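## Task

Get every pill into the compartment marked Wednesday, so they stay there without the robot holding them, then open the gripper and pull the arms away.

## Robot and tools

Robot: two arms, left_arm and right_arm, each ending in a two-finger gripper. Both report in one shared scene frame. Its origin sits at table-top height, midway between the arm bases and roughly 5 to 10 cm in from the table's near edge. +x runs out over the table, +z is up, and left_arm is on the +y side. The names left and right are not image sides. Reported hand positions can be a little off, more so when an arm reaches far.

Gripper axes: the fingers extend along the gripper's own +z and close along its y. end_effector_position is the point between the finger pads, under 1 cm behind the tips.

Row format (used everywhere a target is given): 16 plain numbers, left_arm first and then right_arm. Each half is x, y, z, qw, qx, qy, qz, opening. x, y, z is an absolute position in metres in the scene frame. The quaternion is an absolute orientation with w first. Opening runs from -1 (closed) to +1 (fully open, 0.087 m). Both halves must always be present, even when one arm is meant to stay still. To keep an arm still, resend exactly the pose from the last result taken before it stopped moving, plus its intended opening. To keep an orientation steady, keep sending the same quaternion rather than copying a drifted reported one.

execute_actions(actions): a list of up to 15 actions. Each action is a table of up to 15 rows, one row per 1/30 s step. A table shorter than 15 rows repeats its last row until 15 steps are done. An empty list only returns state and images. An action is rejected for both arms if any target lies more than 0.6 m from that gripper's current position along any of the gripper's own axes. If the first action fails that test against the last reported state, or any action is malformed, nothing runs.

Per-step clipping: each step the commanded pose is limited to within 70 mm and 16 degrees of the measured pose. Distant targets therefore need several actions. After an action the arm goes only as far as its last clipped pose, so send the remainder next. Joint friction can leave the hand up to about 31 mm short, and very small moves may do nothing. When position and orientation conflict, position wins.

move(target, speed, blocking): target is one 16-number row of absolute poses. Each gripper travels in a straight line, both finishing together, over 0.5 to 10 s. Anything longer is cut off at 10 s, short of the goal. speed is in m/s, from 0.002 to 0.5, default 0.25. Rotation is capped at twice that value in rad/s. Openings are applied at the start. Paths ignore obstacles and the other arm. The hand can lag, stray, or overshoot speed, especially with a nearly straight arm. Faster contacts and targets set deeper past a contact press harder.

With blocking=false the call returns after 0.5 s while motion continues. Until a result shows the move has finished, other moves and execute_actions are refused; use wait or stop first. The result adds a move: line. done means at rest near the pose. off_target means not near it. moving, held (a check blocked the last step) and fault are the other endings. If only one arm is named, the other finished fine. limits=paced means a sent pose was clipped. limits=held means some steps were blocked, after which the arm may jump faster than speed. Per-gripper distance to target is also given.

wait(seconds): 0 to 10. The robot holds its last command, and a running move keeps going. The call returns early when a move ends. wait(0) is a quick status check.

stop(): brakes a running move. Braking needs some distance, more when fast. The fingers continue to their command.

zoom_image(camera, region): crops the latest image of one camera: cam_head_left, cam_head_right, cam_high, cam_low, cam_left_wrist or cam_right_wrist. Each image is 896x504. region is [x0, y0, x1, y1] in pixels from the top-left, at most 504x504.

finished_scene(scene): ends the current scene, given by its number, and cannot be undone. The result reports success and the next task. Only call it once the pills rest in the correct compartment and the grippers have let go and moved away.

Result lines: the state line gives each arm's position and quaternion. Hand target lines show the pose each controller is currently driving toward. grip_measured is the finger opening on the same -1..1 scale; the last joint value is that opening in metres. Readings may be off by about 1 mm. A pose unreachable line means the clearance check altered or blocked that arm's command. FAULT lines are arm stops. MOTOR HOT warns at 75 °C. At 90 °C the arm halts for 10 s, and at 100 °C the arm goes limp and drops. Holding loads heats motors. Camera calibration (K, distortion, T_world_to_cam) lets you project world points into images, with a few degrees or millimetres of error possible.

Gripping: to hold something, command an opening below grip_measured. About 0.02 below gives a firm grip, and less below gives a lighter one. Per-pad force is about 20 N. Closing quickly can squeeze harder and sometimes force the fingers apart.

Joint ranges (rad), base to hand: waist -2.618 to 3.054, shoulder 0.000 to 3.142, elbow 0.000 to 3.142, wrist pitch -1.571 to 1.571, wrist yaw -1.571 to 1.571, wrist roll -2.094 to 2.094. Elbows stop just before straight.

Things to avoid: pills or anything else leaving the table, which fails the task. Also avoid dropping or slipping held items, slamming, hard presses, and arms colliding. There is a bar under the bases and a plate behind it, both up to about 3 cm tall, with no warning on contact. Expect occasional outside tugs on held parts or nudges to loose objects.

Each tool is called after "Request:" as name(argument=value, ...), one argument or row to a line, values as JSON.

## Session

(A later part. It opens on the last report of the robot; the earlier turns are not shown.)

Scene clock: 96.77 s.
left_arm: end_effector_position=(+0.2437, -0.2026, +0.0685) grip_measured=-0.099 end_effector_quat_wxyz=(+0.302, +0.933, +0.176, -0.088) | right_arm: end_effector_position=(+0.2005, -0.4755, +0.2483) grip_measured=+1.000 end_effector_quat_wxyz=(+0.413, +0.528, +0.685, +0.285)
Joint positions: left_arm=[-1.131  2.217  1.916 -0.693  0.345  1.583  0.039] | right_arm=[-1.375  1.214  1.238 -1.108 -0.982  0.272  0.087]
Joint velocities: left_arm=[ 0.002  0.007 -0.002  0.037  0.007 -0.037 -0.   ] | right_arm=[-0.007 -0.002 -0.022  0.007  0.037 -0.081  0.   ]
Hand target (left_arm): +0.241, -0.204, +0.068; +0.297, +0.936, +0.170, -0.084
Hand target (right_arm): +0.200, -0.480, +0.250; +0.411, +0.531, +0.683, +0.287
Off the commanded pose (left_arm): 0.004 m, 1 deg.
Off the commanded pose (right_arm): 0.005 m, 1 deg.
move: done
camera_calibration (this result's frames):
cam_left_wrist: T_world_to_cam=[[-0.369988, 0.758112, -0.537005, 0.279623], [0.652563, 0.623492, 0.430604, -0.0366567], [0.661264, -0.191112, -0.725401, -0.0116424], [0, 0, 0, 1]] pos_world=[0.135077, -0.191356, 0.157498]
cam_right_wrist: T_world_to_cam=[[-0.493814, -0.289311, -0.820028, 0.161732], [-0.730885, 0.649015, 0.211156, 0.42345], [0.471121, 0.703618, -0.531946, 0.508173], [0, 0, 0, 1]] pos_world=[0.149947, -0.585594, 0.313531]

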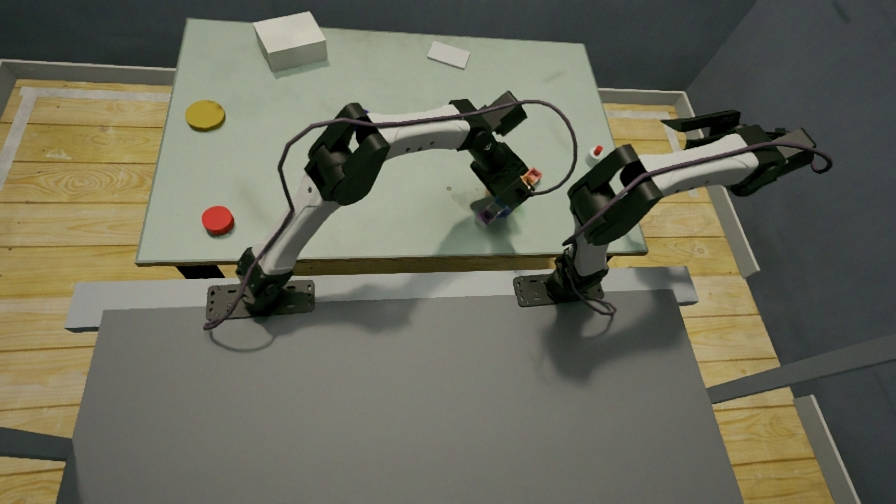

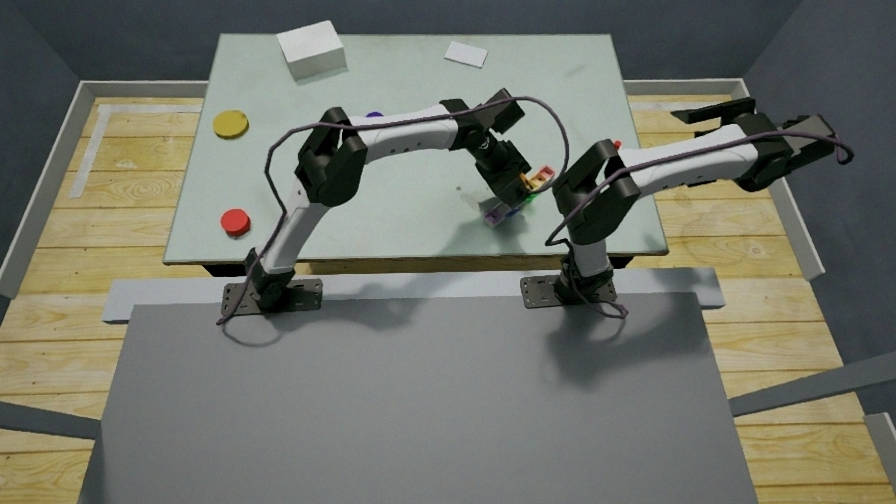

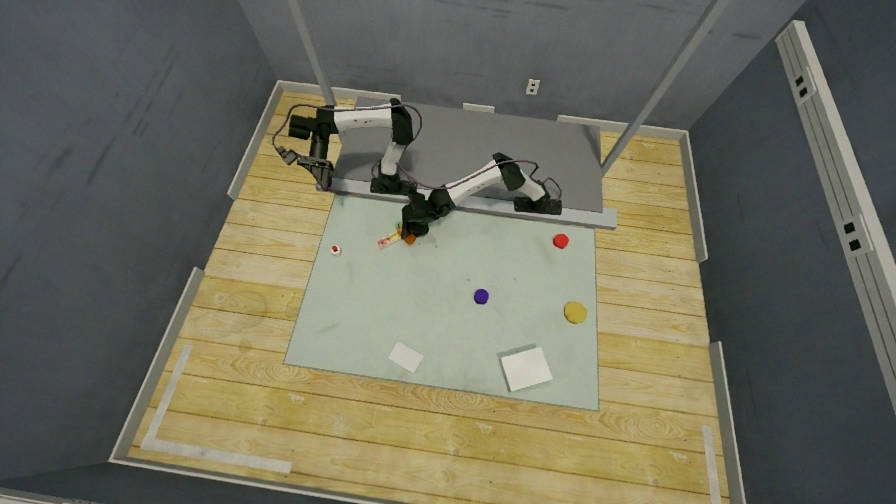

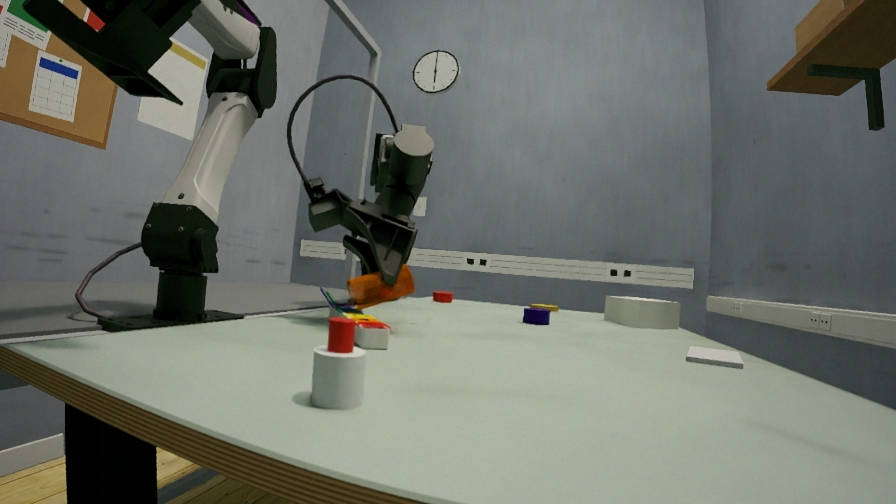

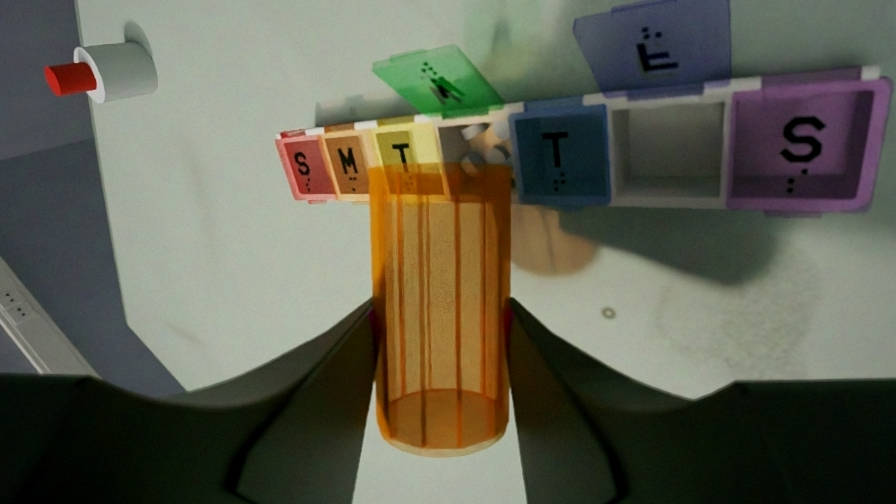

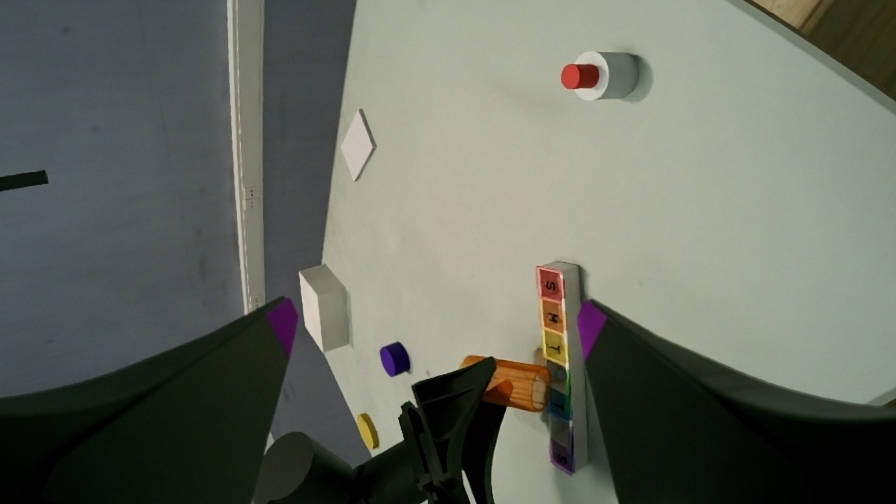

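All in. Put the bottle down.

Request:
move(
  target=[0.28,-0.17,0.10,0.351,0.901,0.189,-0.176,-0.135,0.2,-0.48,0.25,0.411,0.531,0.683,0.287,1],
  speed=0.12,
)

Request:
move(
  target=[0.27,-0.033,0.05,0.34,0.427,0.82,-0.177,-0.135,0.2,-0.48,0.25,0.411,0.531,0.683,0.287,1],
  speed=0.3,
)

Request:
move(
  target=[0.27,-0.033,0.02,0.34,0.427,0.82,-0.177,-0.135,0.2,-0.48,0.25,0.411,0.531,0.683,0.287,1],
  speed=0.03,
)

Request:
move(
  target=[0.27,-0.033,0.022,0.34,0.427,0.82,-0.177,0.3,0.2,-0.48,0.25,0.411,0.531,0.683,0.287,1],
)

Request:
move(
  target=[0.24,0.01,0.14,0.34,0.427,0.82,-0.177,0.3,0.2,-0.48,0.25,0.411,0.531,0.683,0.287,1],
  speed=0.15,
)

Scene clock: 100.07 s.
left_arm: end_effector_position=(+0.2809, -0.1760, +0.0942) grip_measured=-0.099 end_effector_quat_wxyz=(+0.351, +0.900, +0.191, -0.173) | right_arm: end_effector_position=(+0.2005, -0.4755, +0.2483) grip_measured=+1.000 end_effector_quat_wxyz=(+0.413, +0.528, +0.685, +0.285)
Joint positions: left_arm=[-0.967  2.176  1.897 -0.695  0.612  1.612  0.039] | right_arm=[-1.375  1.214  1.238 -1.108 -0.982  0.272  0.087]
Joint velocities: left_arm=[-0.022 -0.012 -0.022 -0.037  0.051 -0.022 -0.001] | right_arm=[-0.012  0.012 -0.007  0.022 -0.007  0.007  0.   ]
Hand target (left_arm): +0.280, -0.171, +0.099; +0.352, +0.900, +0.190, -0.176
Hand target (right_arm): +0.200, -0.480, +0.250; +0.411, +0.531, +0.683, +0.287
Off the commanded pose (left_arm): 0.008 m, 0 deg.
Off the commanded pose (right_arm): 0.005 m, 1 deg.
move: done
camera_calibration (this result's frames):
cam_left_wrist: T_world_to_cam=[[-0.456235, 0.681153, -0.572608, 0.301091], [0.706402, 0.668553, 0.232448, -0.0771068], [0.541152, -0.29844, -0.786186, 0.00801188], [0, 0, 0, 1]] pos_world=[0.187501, -0.151148, 0.196629]
cam_right_wrist: T_world_to_cam=[[-0.493814, -0.289311, -0.820028, 0.161732], [-0.730885, 0.649015, 0.211156, 0.42345], [0.471121, 0.703618, -0.531946, 0.508173], [0, 0, 0, 1]] pos_world=[0.149947, -0.585594, 0.313531]

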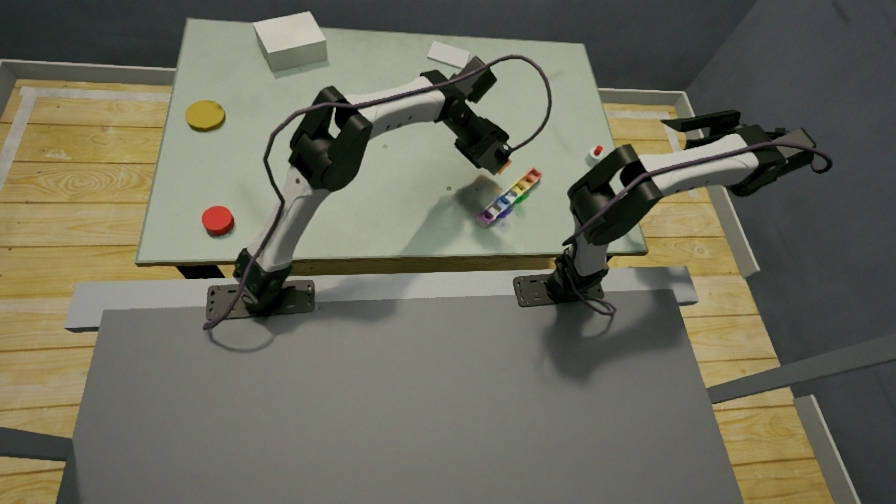

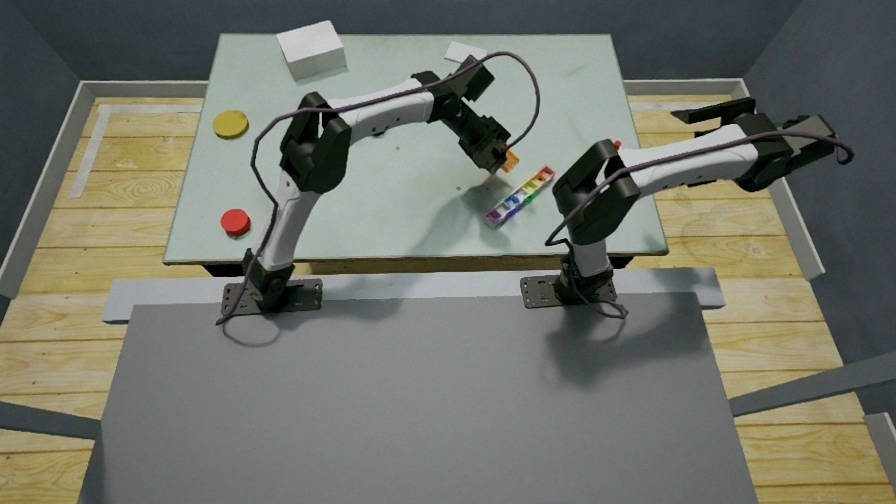

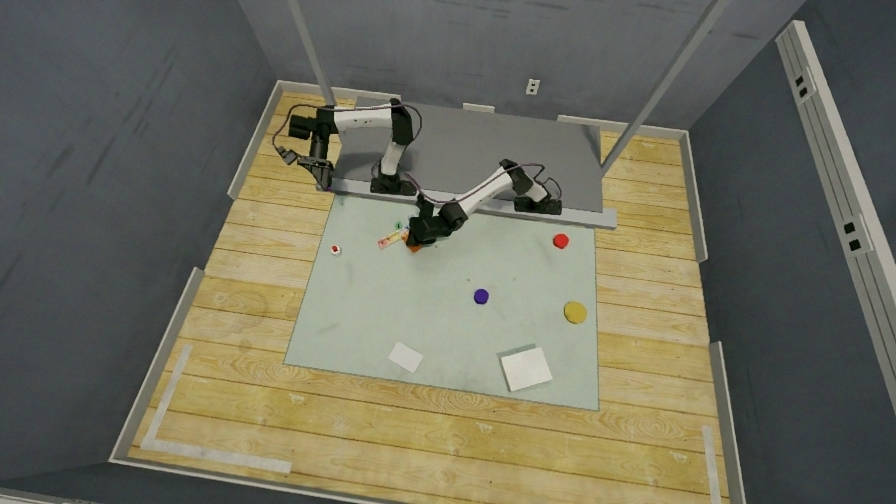

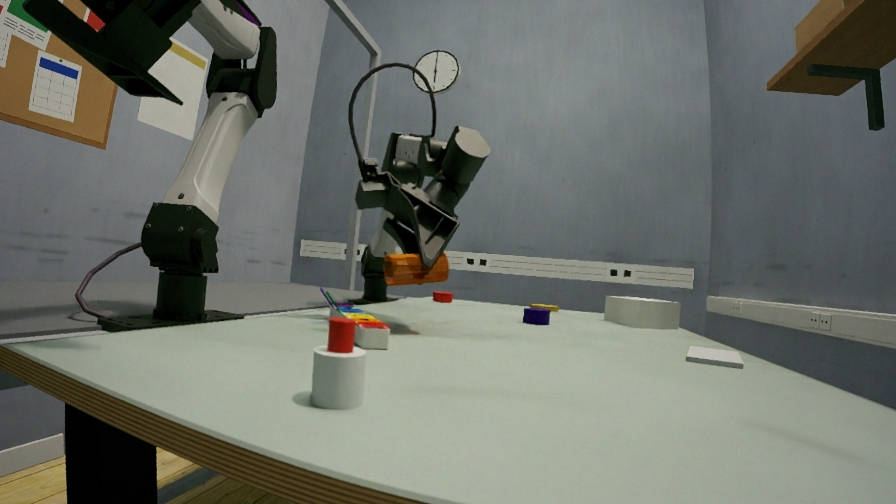

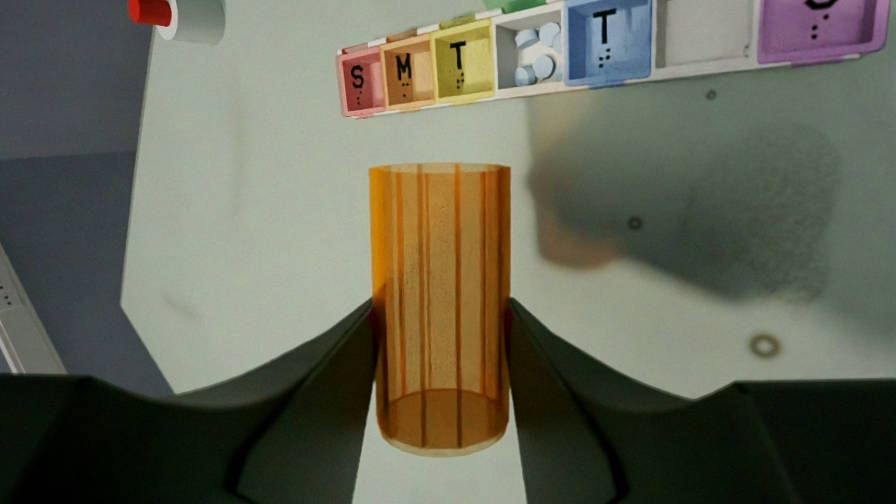

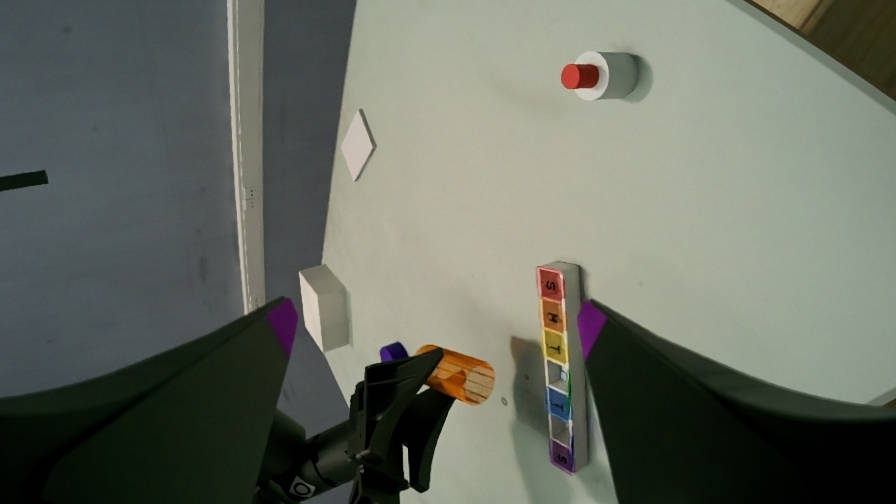

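Scene clock: 103.37 s.
left_arm: end_effector_position=(+0.2692, -0.0381, +0.0452) grip_measured=-0.099 end_effector_quat_wxyz=(+0.332, +0.438, +0.816, -0.177) | right_arm: end_effector_position=(+0.2005, -0.4755, +0.2483) grip_measured=+1.000 end_effector_quat_wxyz=(+0.413, +0.528, +0.685, +0.285)
Joint positions: left_arm=[-0.925  1.738  1.096 -0.141  0.083  0.067  0.039] | right_arm=[-1.375  1.214  1.238 -1.108 -0.982  0.272  0.087]
Joint velocities: left_arm=[ 0.002 -0.007  0.007  0.022 -0.066  0.007 -0.   ] | right_arm=[ 0.007 -0.017 -0.002  0.007 -0.037  0.007  0.   ]
Hand target (left_arm): +0.272, -0.032, +0.048; +0.337, +0.428, +0.821, -0.174
Hand target (right_arm): +0.200, -0.480, +0.250; +0.411, +0.531, +0.683, +0.287
Off the commanded pose (left_arm): 0.007 m, 2 deg.
Off the commanded pose (right_arm): 0.005 m, 1 deg.
move: done
camera_calibration (this result's frames):
cam_left_wrist: T_world_to_cam=[[-0.83646, -0.547907, -0.0115037, 0.203884], [-0.54691, 0.833231, 0.0813311, 0.200854], [-0.0349766, 0.0743218, -0.996621, 0.195772], [0, 0, 0, 1]] pos_world=[0.287237, -0.0701983, 0.18112]
cam_right_wrist: T_world_to_cam=[[-0.493814, -0.289311, -0.820028, 0.161732], [-0.730885, 0.649015, 0.211156, 0.42345], [0.471121, 0.703618, -0.531946, 0.508173], [0, 0, 0, 1]] pos_world=[0.149947, -0.585594, 0.313531]

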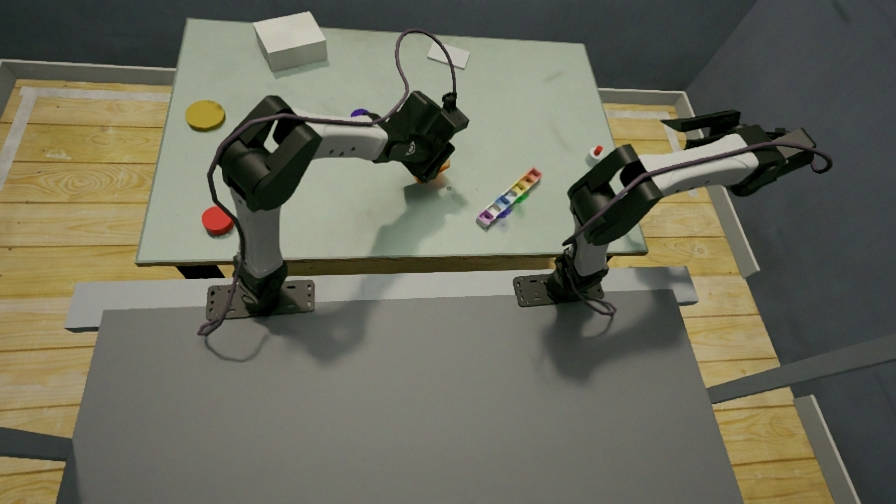

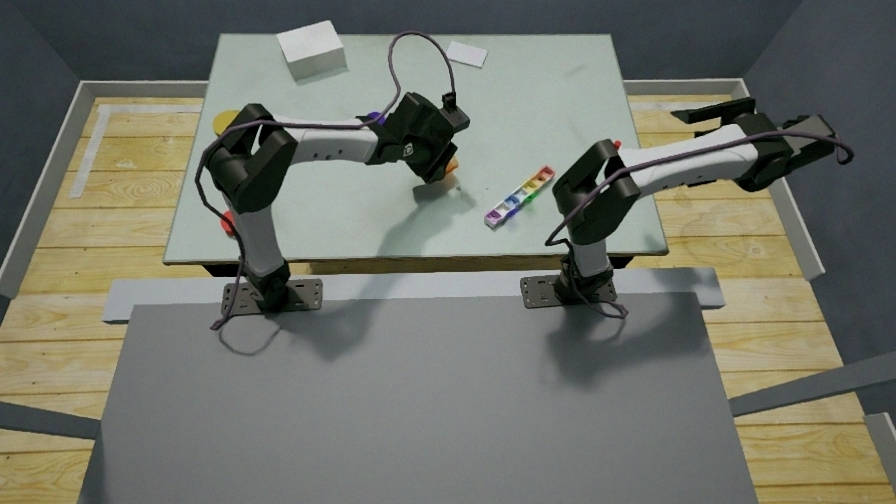

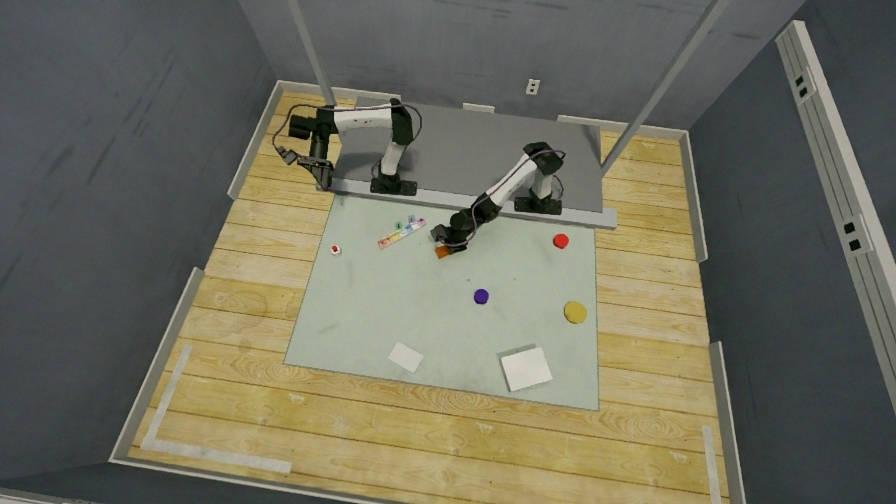

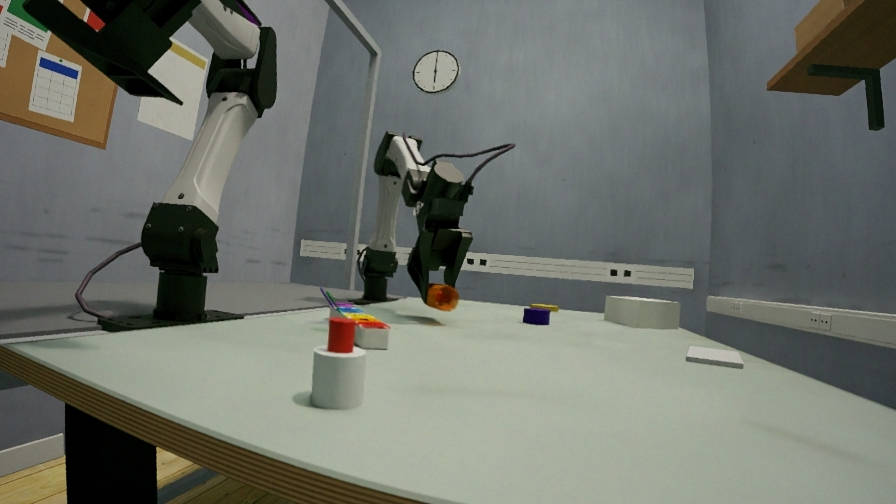

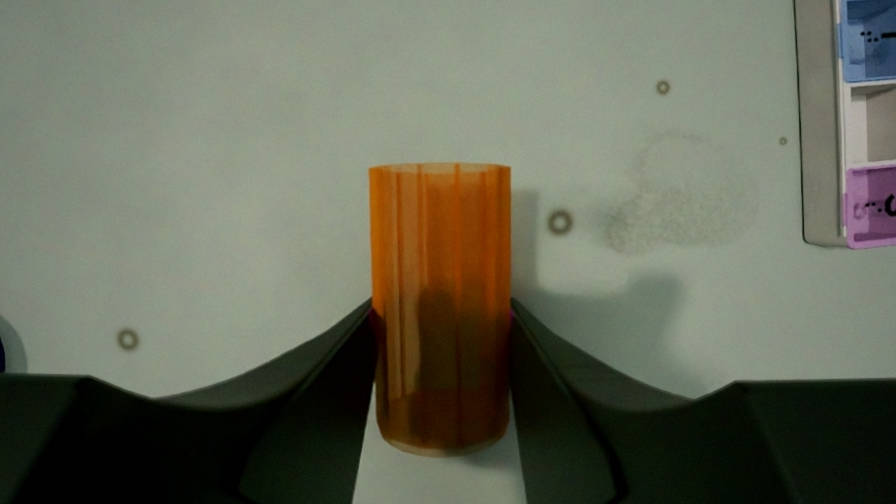

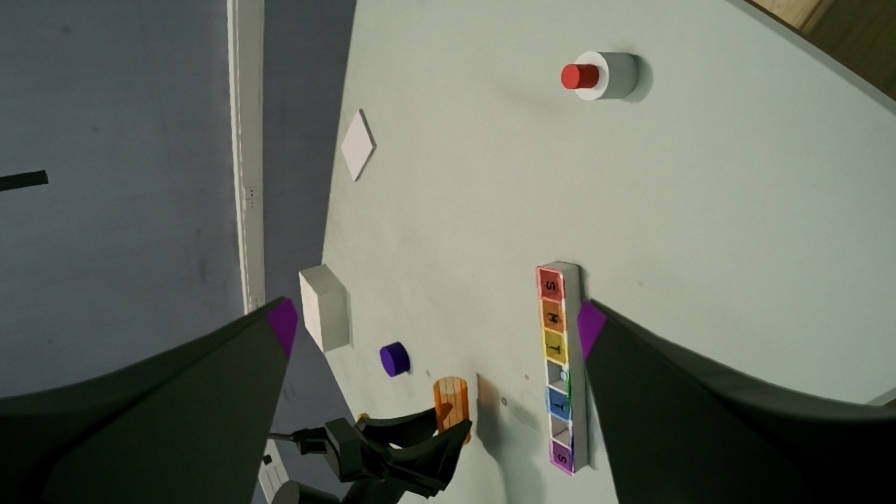

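Scene clock: 104.50 s.
left_arm: end_effector_position=(+0.2668, -0.0346, +0.0242) grip_measured=-0.099 end_effector_quat_wxyz=(+0.335, +0.434, +0.817, -0.179) | right_arm: end_effector_position=(+0.2005, -0.4755, +0.2483) grip_measured=+1.000 end_effector_quat_wxyz=(+0.413, +0.528, +0.685, +0.285)
Joint positions: left_arm=[-0.925  1.757  1.021 -0.04   0.081  0.059  0.039] | right_arm=[-1.375  1.214  1.238 -1.108 -0.982  0.272  0.087]
Joint velocities: left_arm=[-0.002  0.002  0.017  0.051 -0.11  -0.051  0.   ] | right_arm=[ 0.012  0.002 -0.012  0.051  0.081 -0.007  0.   ]
Hand target (left_arm): +0.270, -0.033, +0.020; +0.339, +0.427, +0.820, -0.177
Hand target (right_arm): +0.200, -0.480, +0.250; +0.411, +0.531, +0.683, +0.287
Off the commanded pose (left_arm): 0.005 m, 1 deg.
Off the commanded pose (right_arm): 0.005 m, 1 deg.
move: done
camera_calibration (this result's frames):
cam_left_wrist: T_world_to_cam=[[-0.832325, -0.554221, -0.00862512, 0.202216], [-0.553256, 0.829726, 0.0739141, 0.200083], [-0.0338082, 0.0662924, -0.997227, 0.173922], [0, 0, 0, 1]] pos_world=[0.284887, -0.0654717, 0.160395]
cam_right_wrist: T_world_to_cam=[[-0.493814, -0.289311, -0.820028, 0.161732], [-0.730885, 0.649015, 0.211156, 0.42345], [0.471121, 0.703618, -0.531946, 0.508173], [0, 0, 0, 1]] pos_world=[0.149947, -0.585594, 0.313531]

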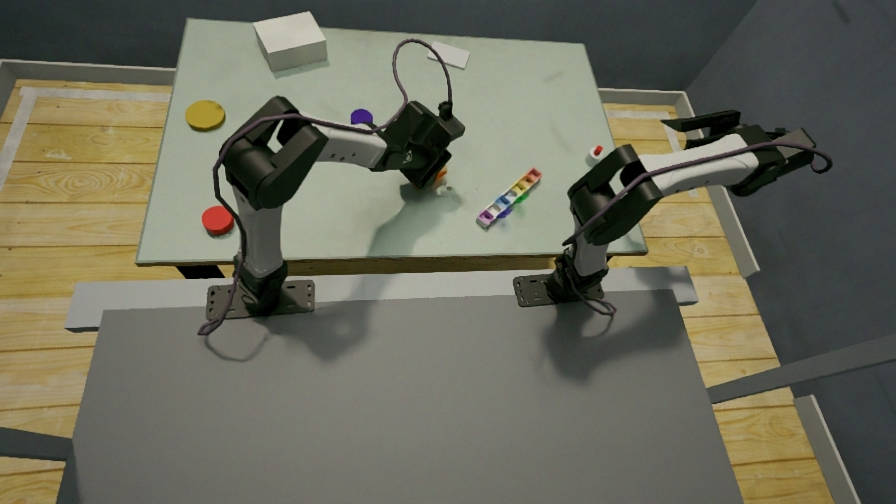

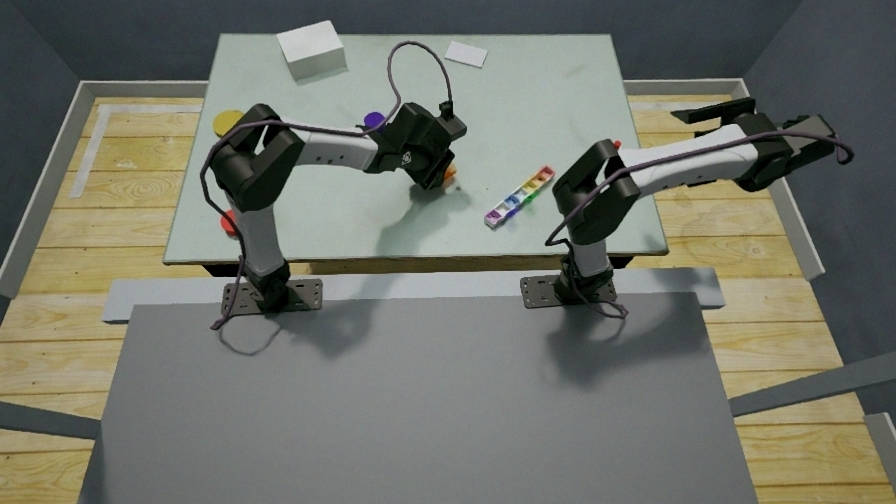

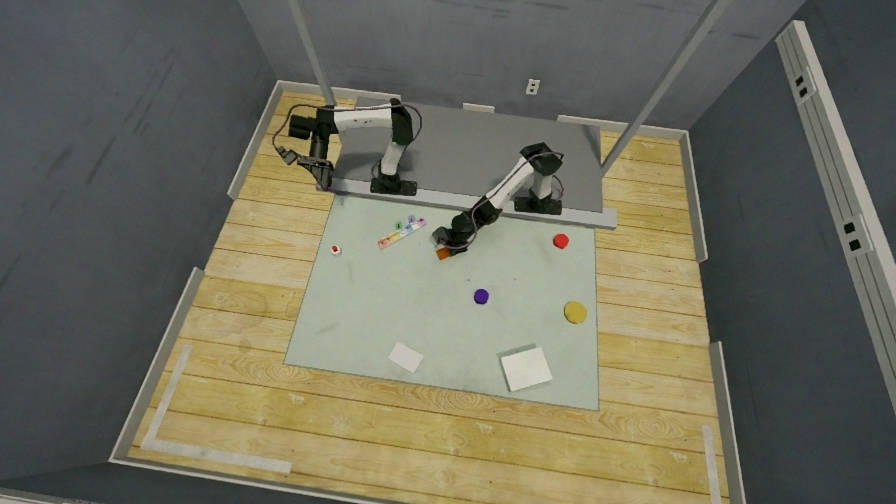

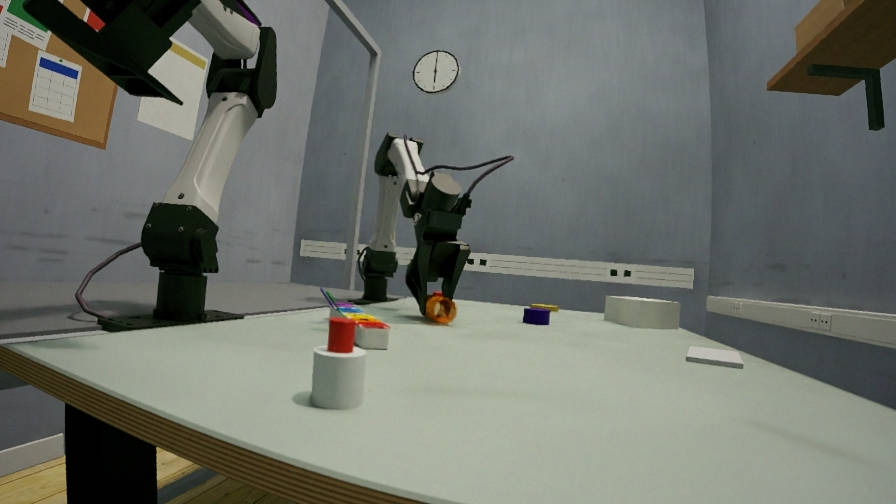

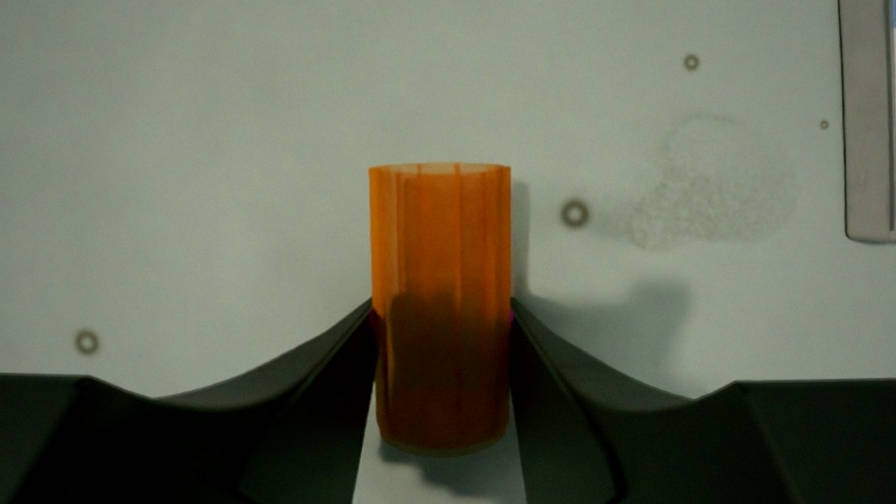

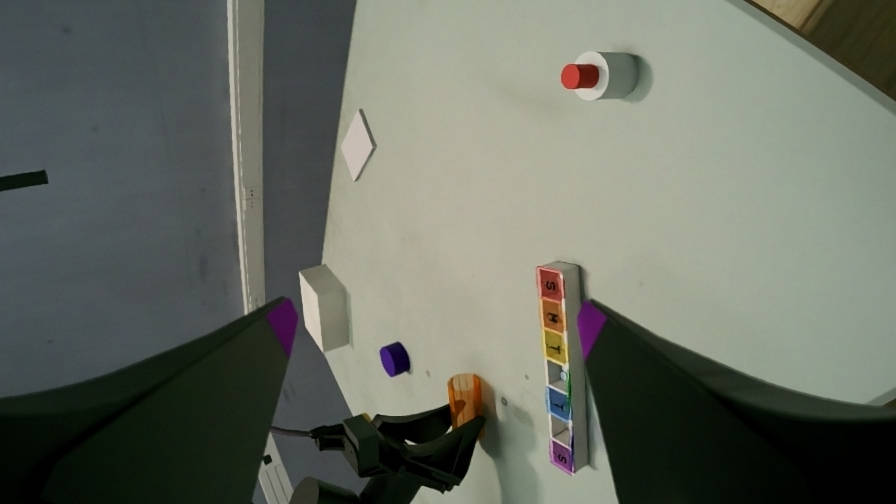

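Scene clock: 105.20 s.
left_arm: end_effector_position=(+0.2669, -0.0347, +0.0243) grip_measured=+0.300 end_effector_quat_wxyz=(+0.336, +0.433, +0.817, -0.179) | right_arm: end_effector_position=(+0.2005, -0.4755, +0.2483) grip_measured=+1.000 end_effector_quat_wxyz=(+0.413, +0.528, +0.685, +0.285)
Joint positions: left_arm=[-0.925  1.757  1.021 -0.039  0.081  0.058  0.057] | right_arm=[-1.375  1.214  1.238 -1.108 -0.982  0.272  0.087]
Joint velocities: left_arm=[-0.022  0.007 -0.022 -0.051  0.051 -0.037  0.001] | right_arm=[ 0.002  0.002  0.002  0.022 -0.037 -0.022  0.   ]
Hand target (left_arm): +0.270, -0.033, +0.022; +0.340, +0.427, +0.819, -0.177
Hand target (right_arm): +0.200, -0.480, +0.250; +0.411, +0.531, +0.683, +0.287
Off the commanded pose (left_arm): 0.004 m, 1 deg.
Off the commanded pose (right_arm): 0.005 m, 1 deg.
move: done
camera_calibration (this result's frames):
cam_left_wrist: T_world_to_cam=[[-0.83203, -0.55467, -0.00816859, 0.202095], [-0.553699, 0.829497, 0.0731549, 0.200361], [-0.033801, 0.0653901, -0.997287, 0.174013], [0, 0, 0, 1]] pos_world=[0.284971, -0.0654814, 0.160534]
cam_right_wrist: T_world_to_cam=[[-0.493814, -0.289311, -0.820028, 0.161732], [-0.730885, 0.649015, 0.211156, 0.42345], [0.471121, 0.703618, -0.531946, 0.508173], [0, 0, 0, 1]] pos_world=[0.149947, -0.585594, 0.313531]

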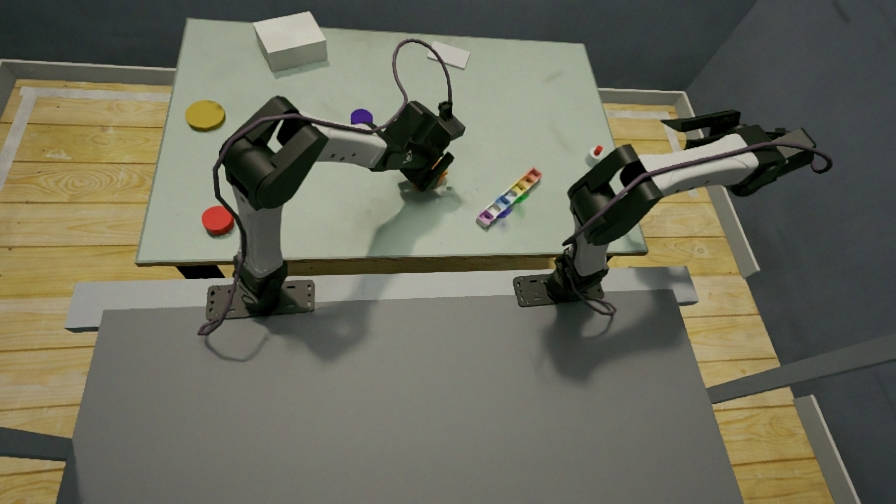

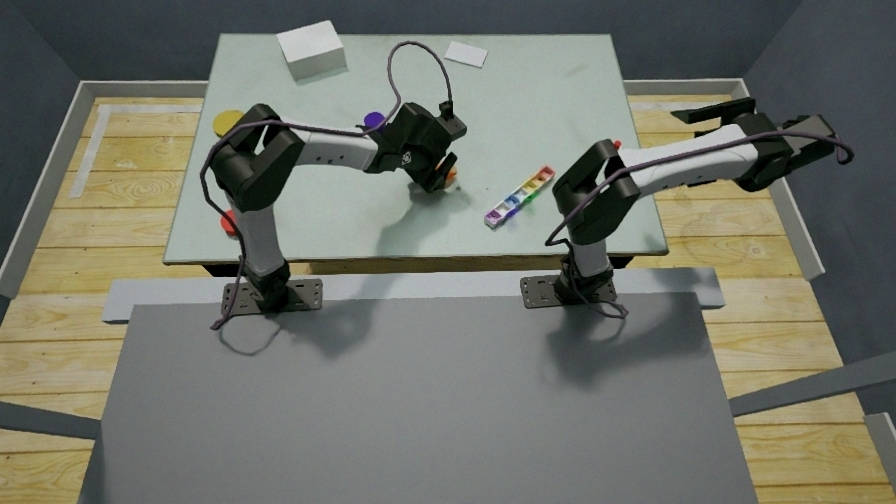

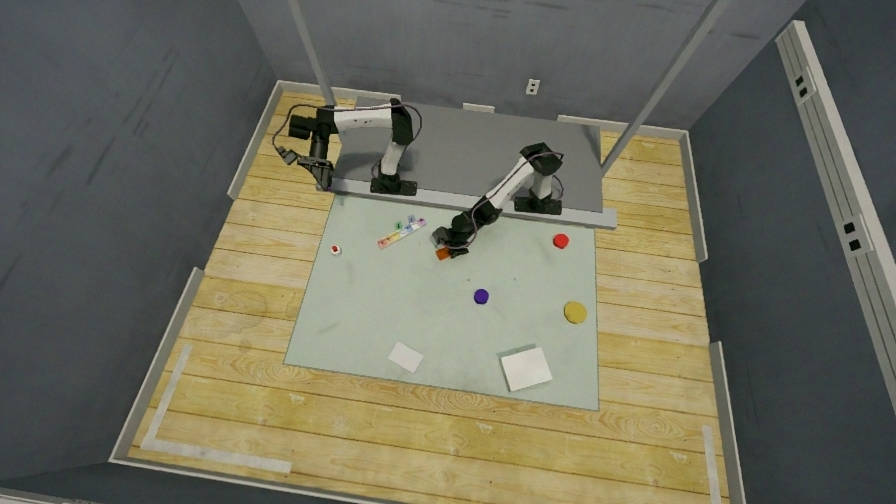

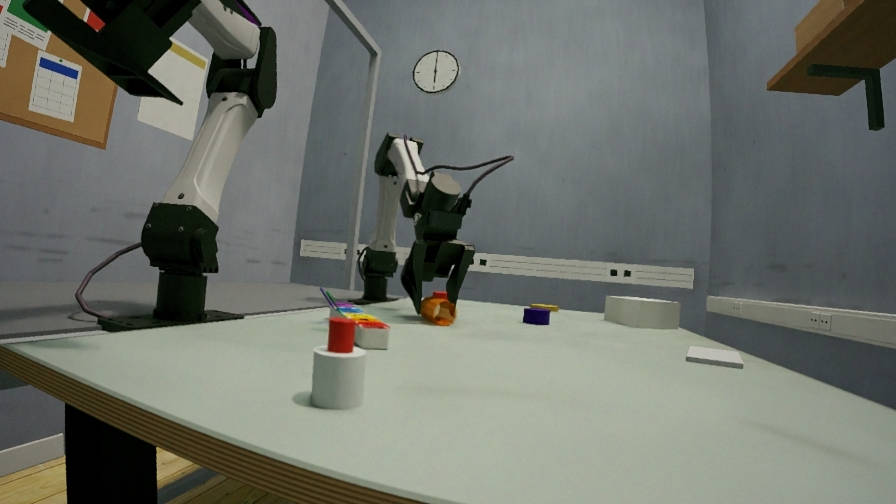

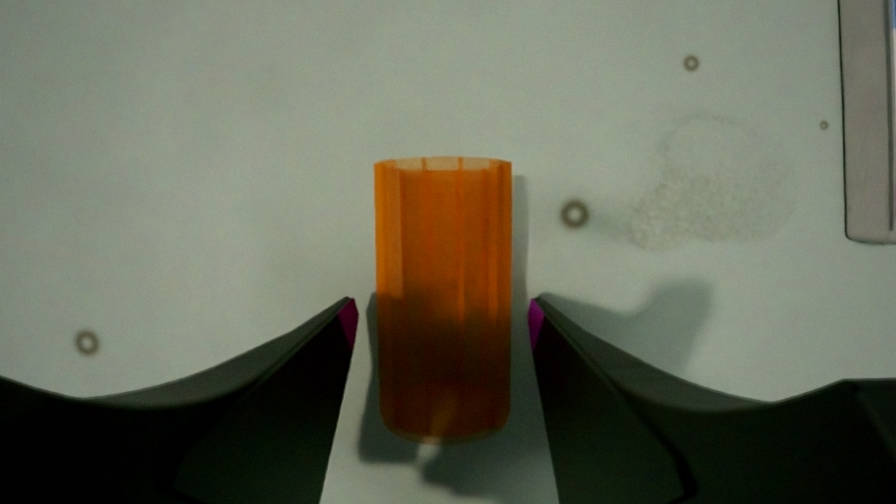

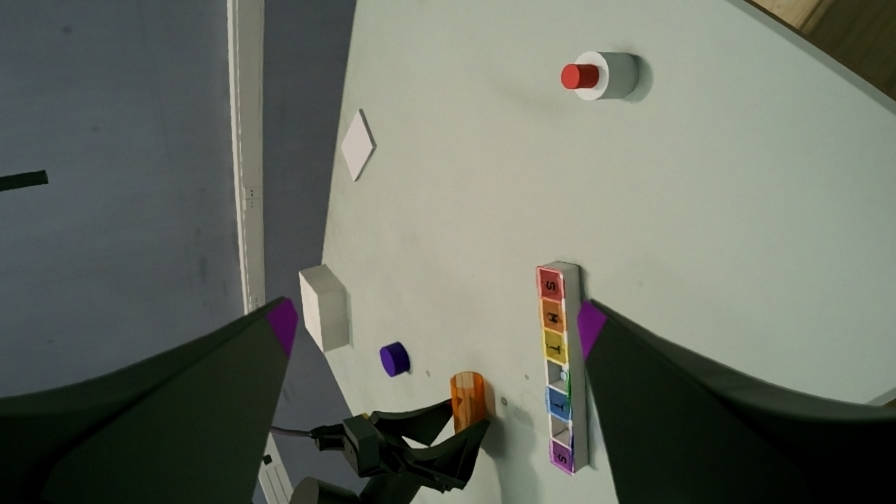

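Scene clock: 106.73 s.
left_arm: end_effector_position=(+0.2380, +0.0076, +0.1325) grip_measured=+0.300 end_effector_quat_wxyz=(+0.337, +0.428, +0.820, -0.176) | right_arm: end_effector_position=(+0.2005, -0.4755, +0.2483) grip_measured=+1.000 end_effector_quat_wxyz=(+0.413, +0.528, +0.685, +0.285)
Joint positions: left_arm=[-0.908  1.442  1.141 -0.475  0.083  0.061  0.057] | right_arm=[-1.375  1.214  1.238 -1.108 -0.982  0.272  0.087]
Joint velocities: left_arm=[-0.007 -0.012  0.012 -0.007  0.007  0.007 -0.001] | right_arm=[-0.002  0.017 -0.017 -0.007 -0.022  0.051  0.   ]
Hand target (left_arm): +0.240, +0.011, +0.139; +0.340, +0.427, +0.819, -0.177
Hand target (right_arm): +0.200, -0.480, +0.250; +0.411, +0.531, +0.683, +0.287
Off the commanded pose (left_arm): 0.008 m, 0 deg.
Off the commanded pose (right_arm): 0.005 m, 1 deg.
move: done
camera_calibration (this result's frames):
cam_left_wrist: T_world_to_cam=[[-0.824218, -0.5662, -0.00900828, 0.200785], [-0.565261, 0.821692, 0.072819, 0.144206], [-0.0338281, 0.0651108, -0.997304, 0.278246], [0, 0, 0, 1]] pos_world=[0.256417, -0.0229253, 0.268803]
cam_right_wrist: T_world_to_cam=[[-0.493814, -0.289311, -0.820028, 0.161732], [-0.730885, 0.649015, 0.211156, 0.42345], [0.471121, 0.703618, -0.531946, 0.508173], [0, 0, 0, 1]] pos_world=[0.149947, -0.585594, 0.313531]

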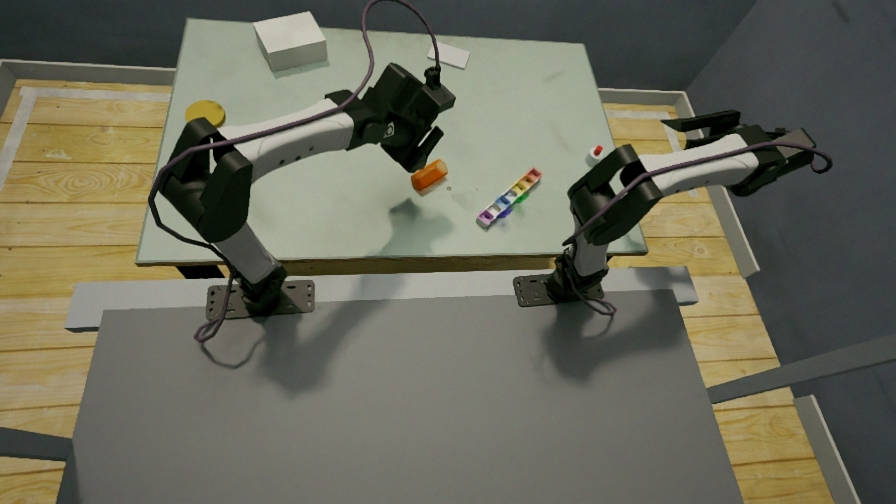

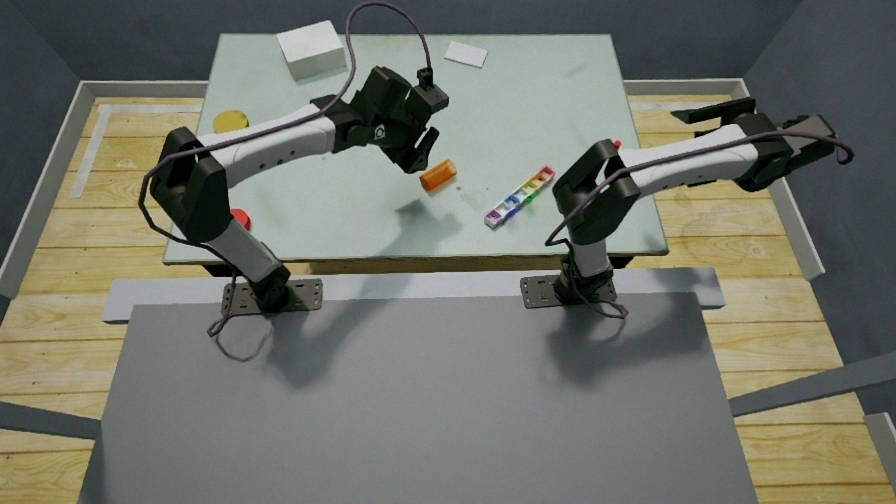

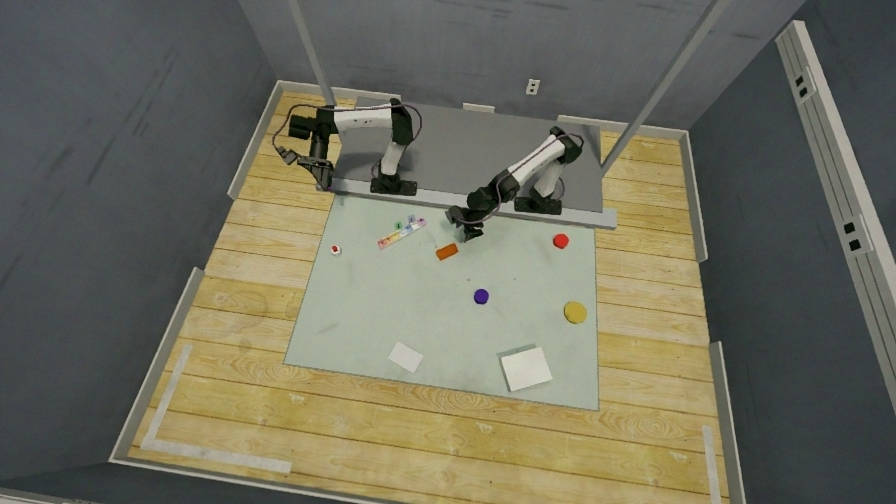

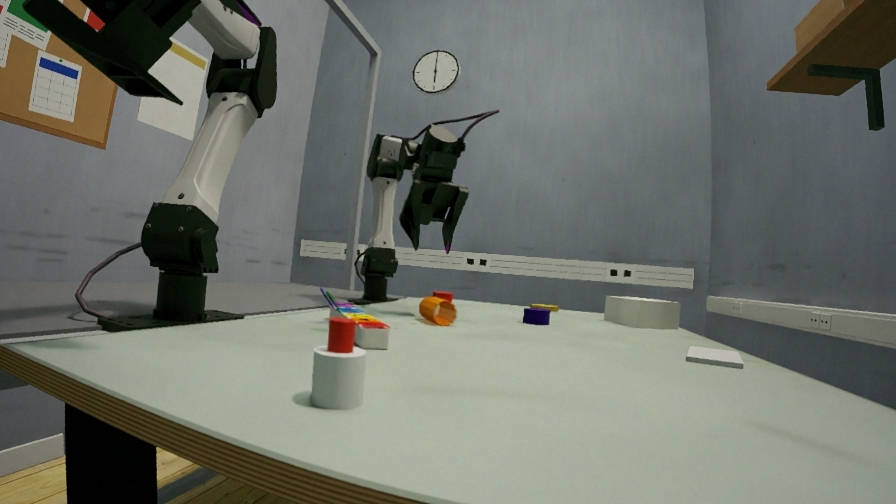

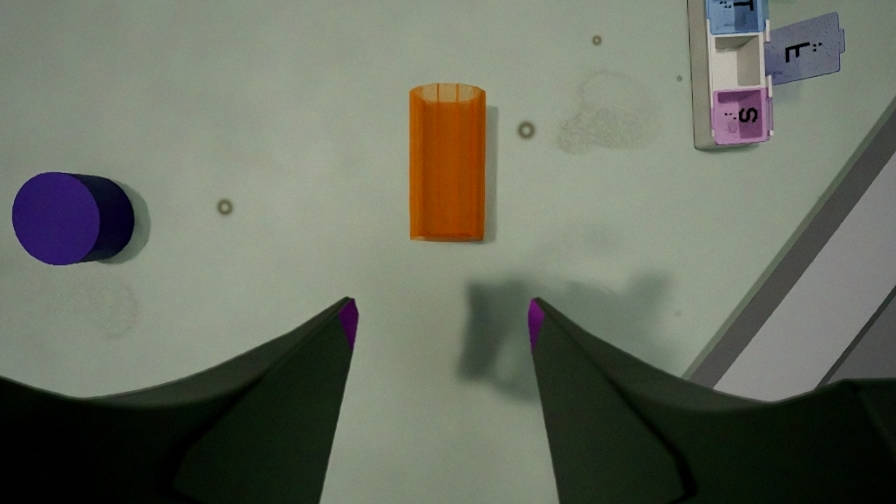

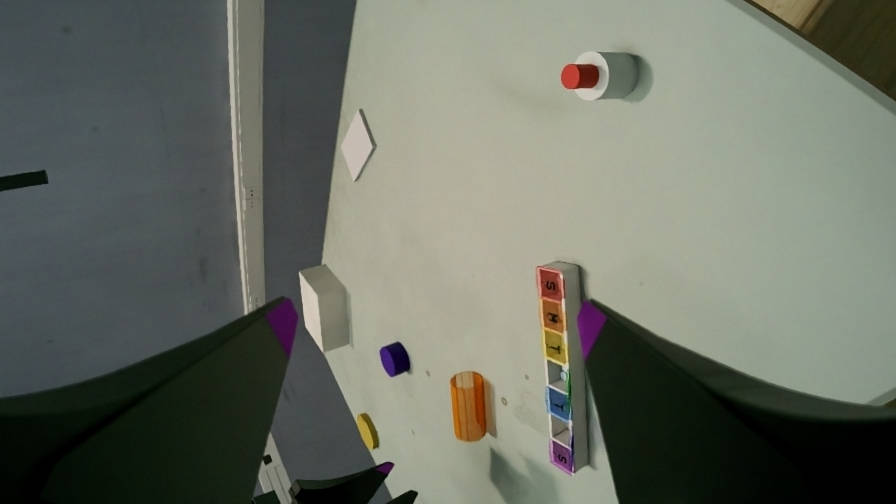

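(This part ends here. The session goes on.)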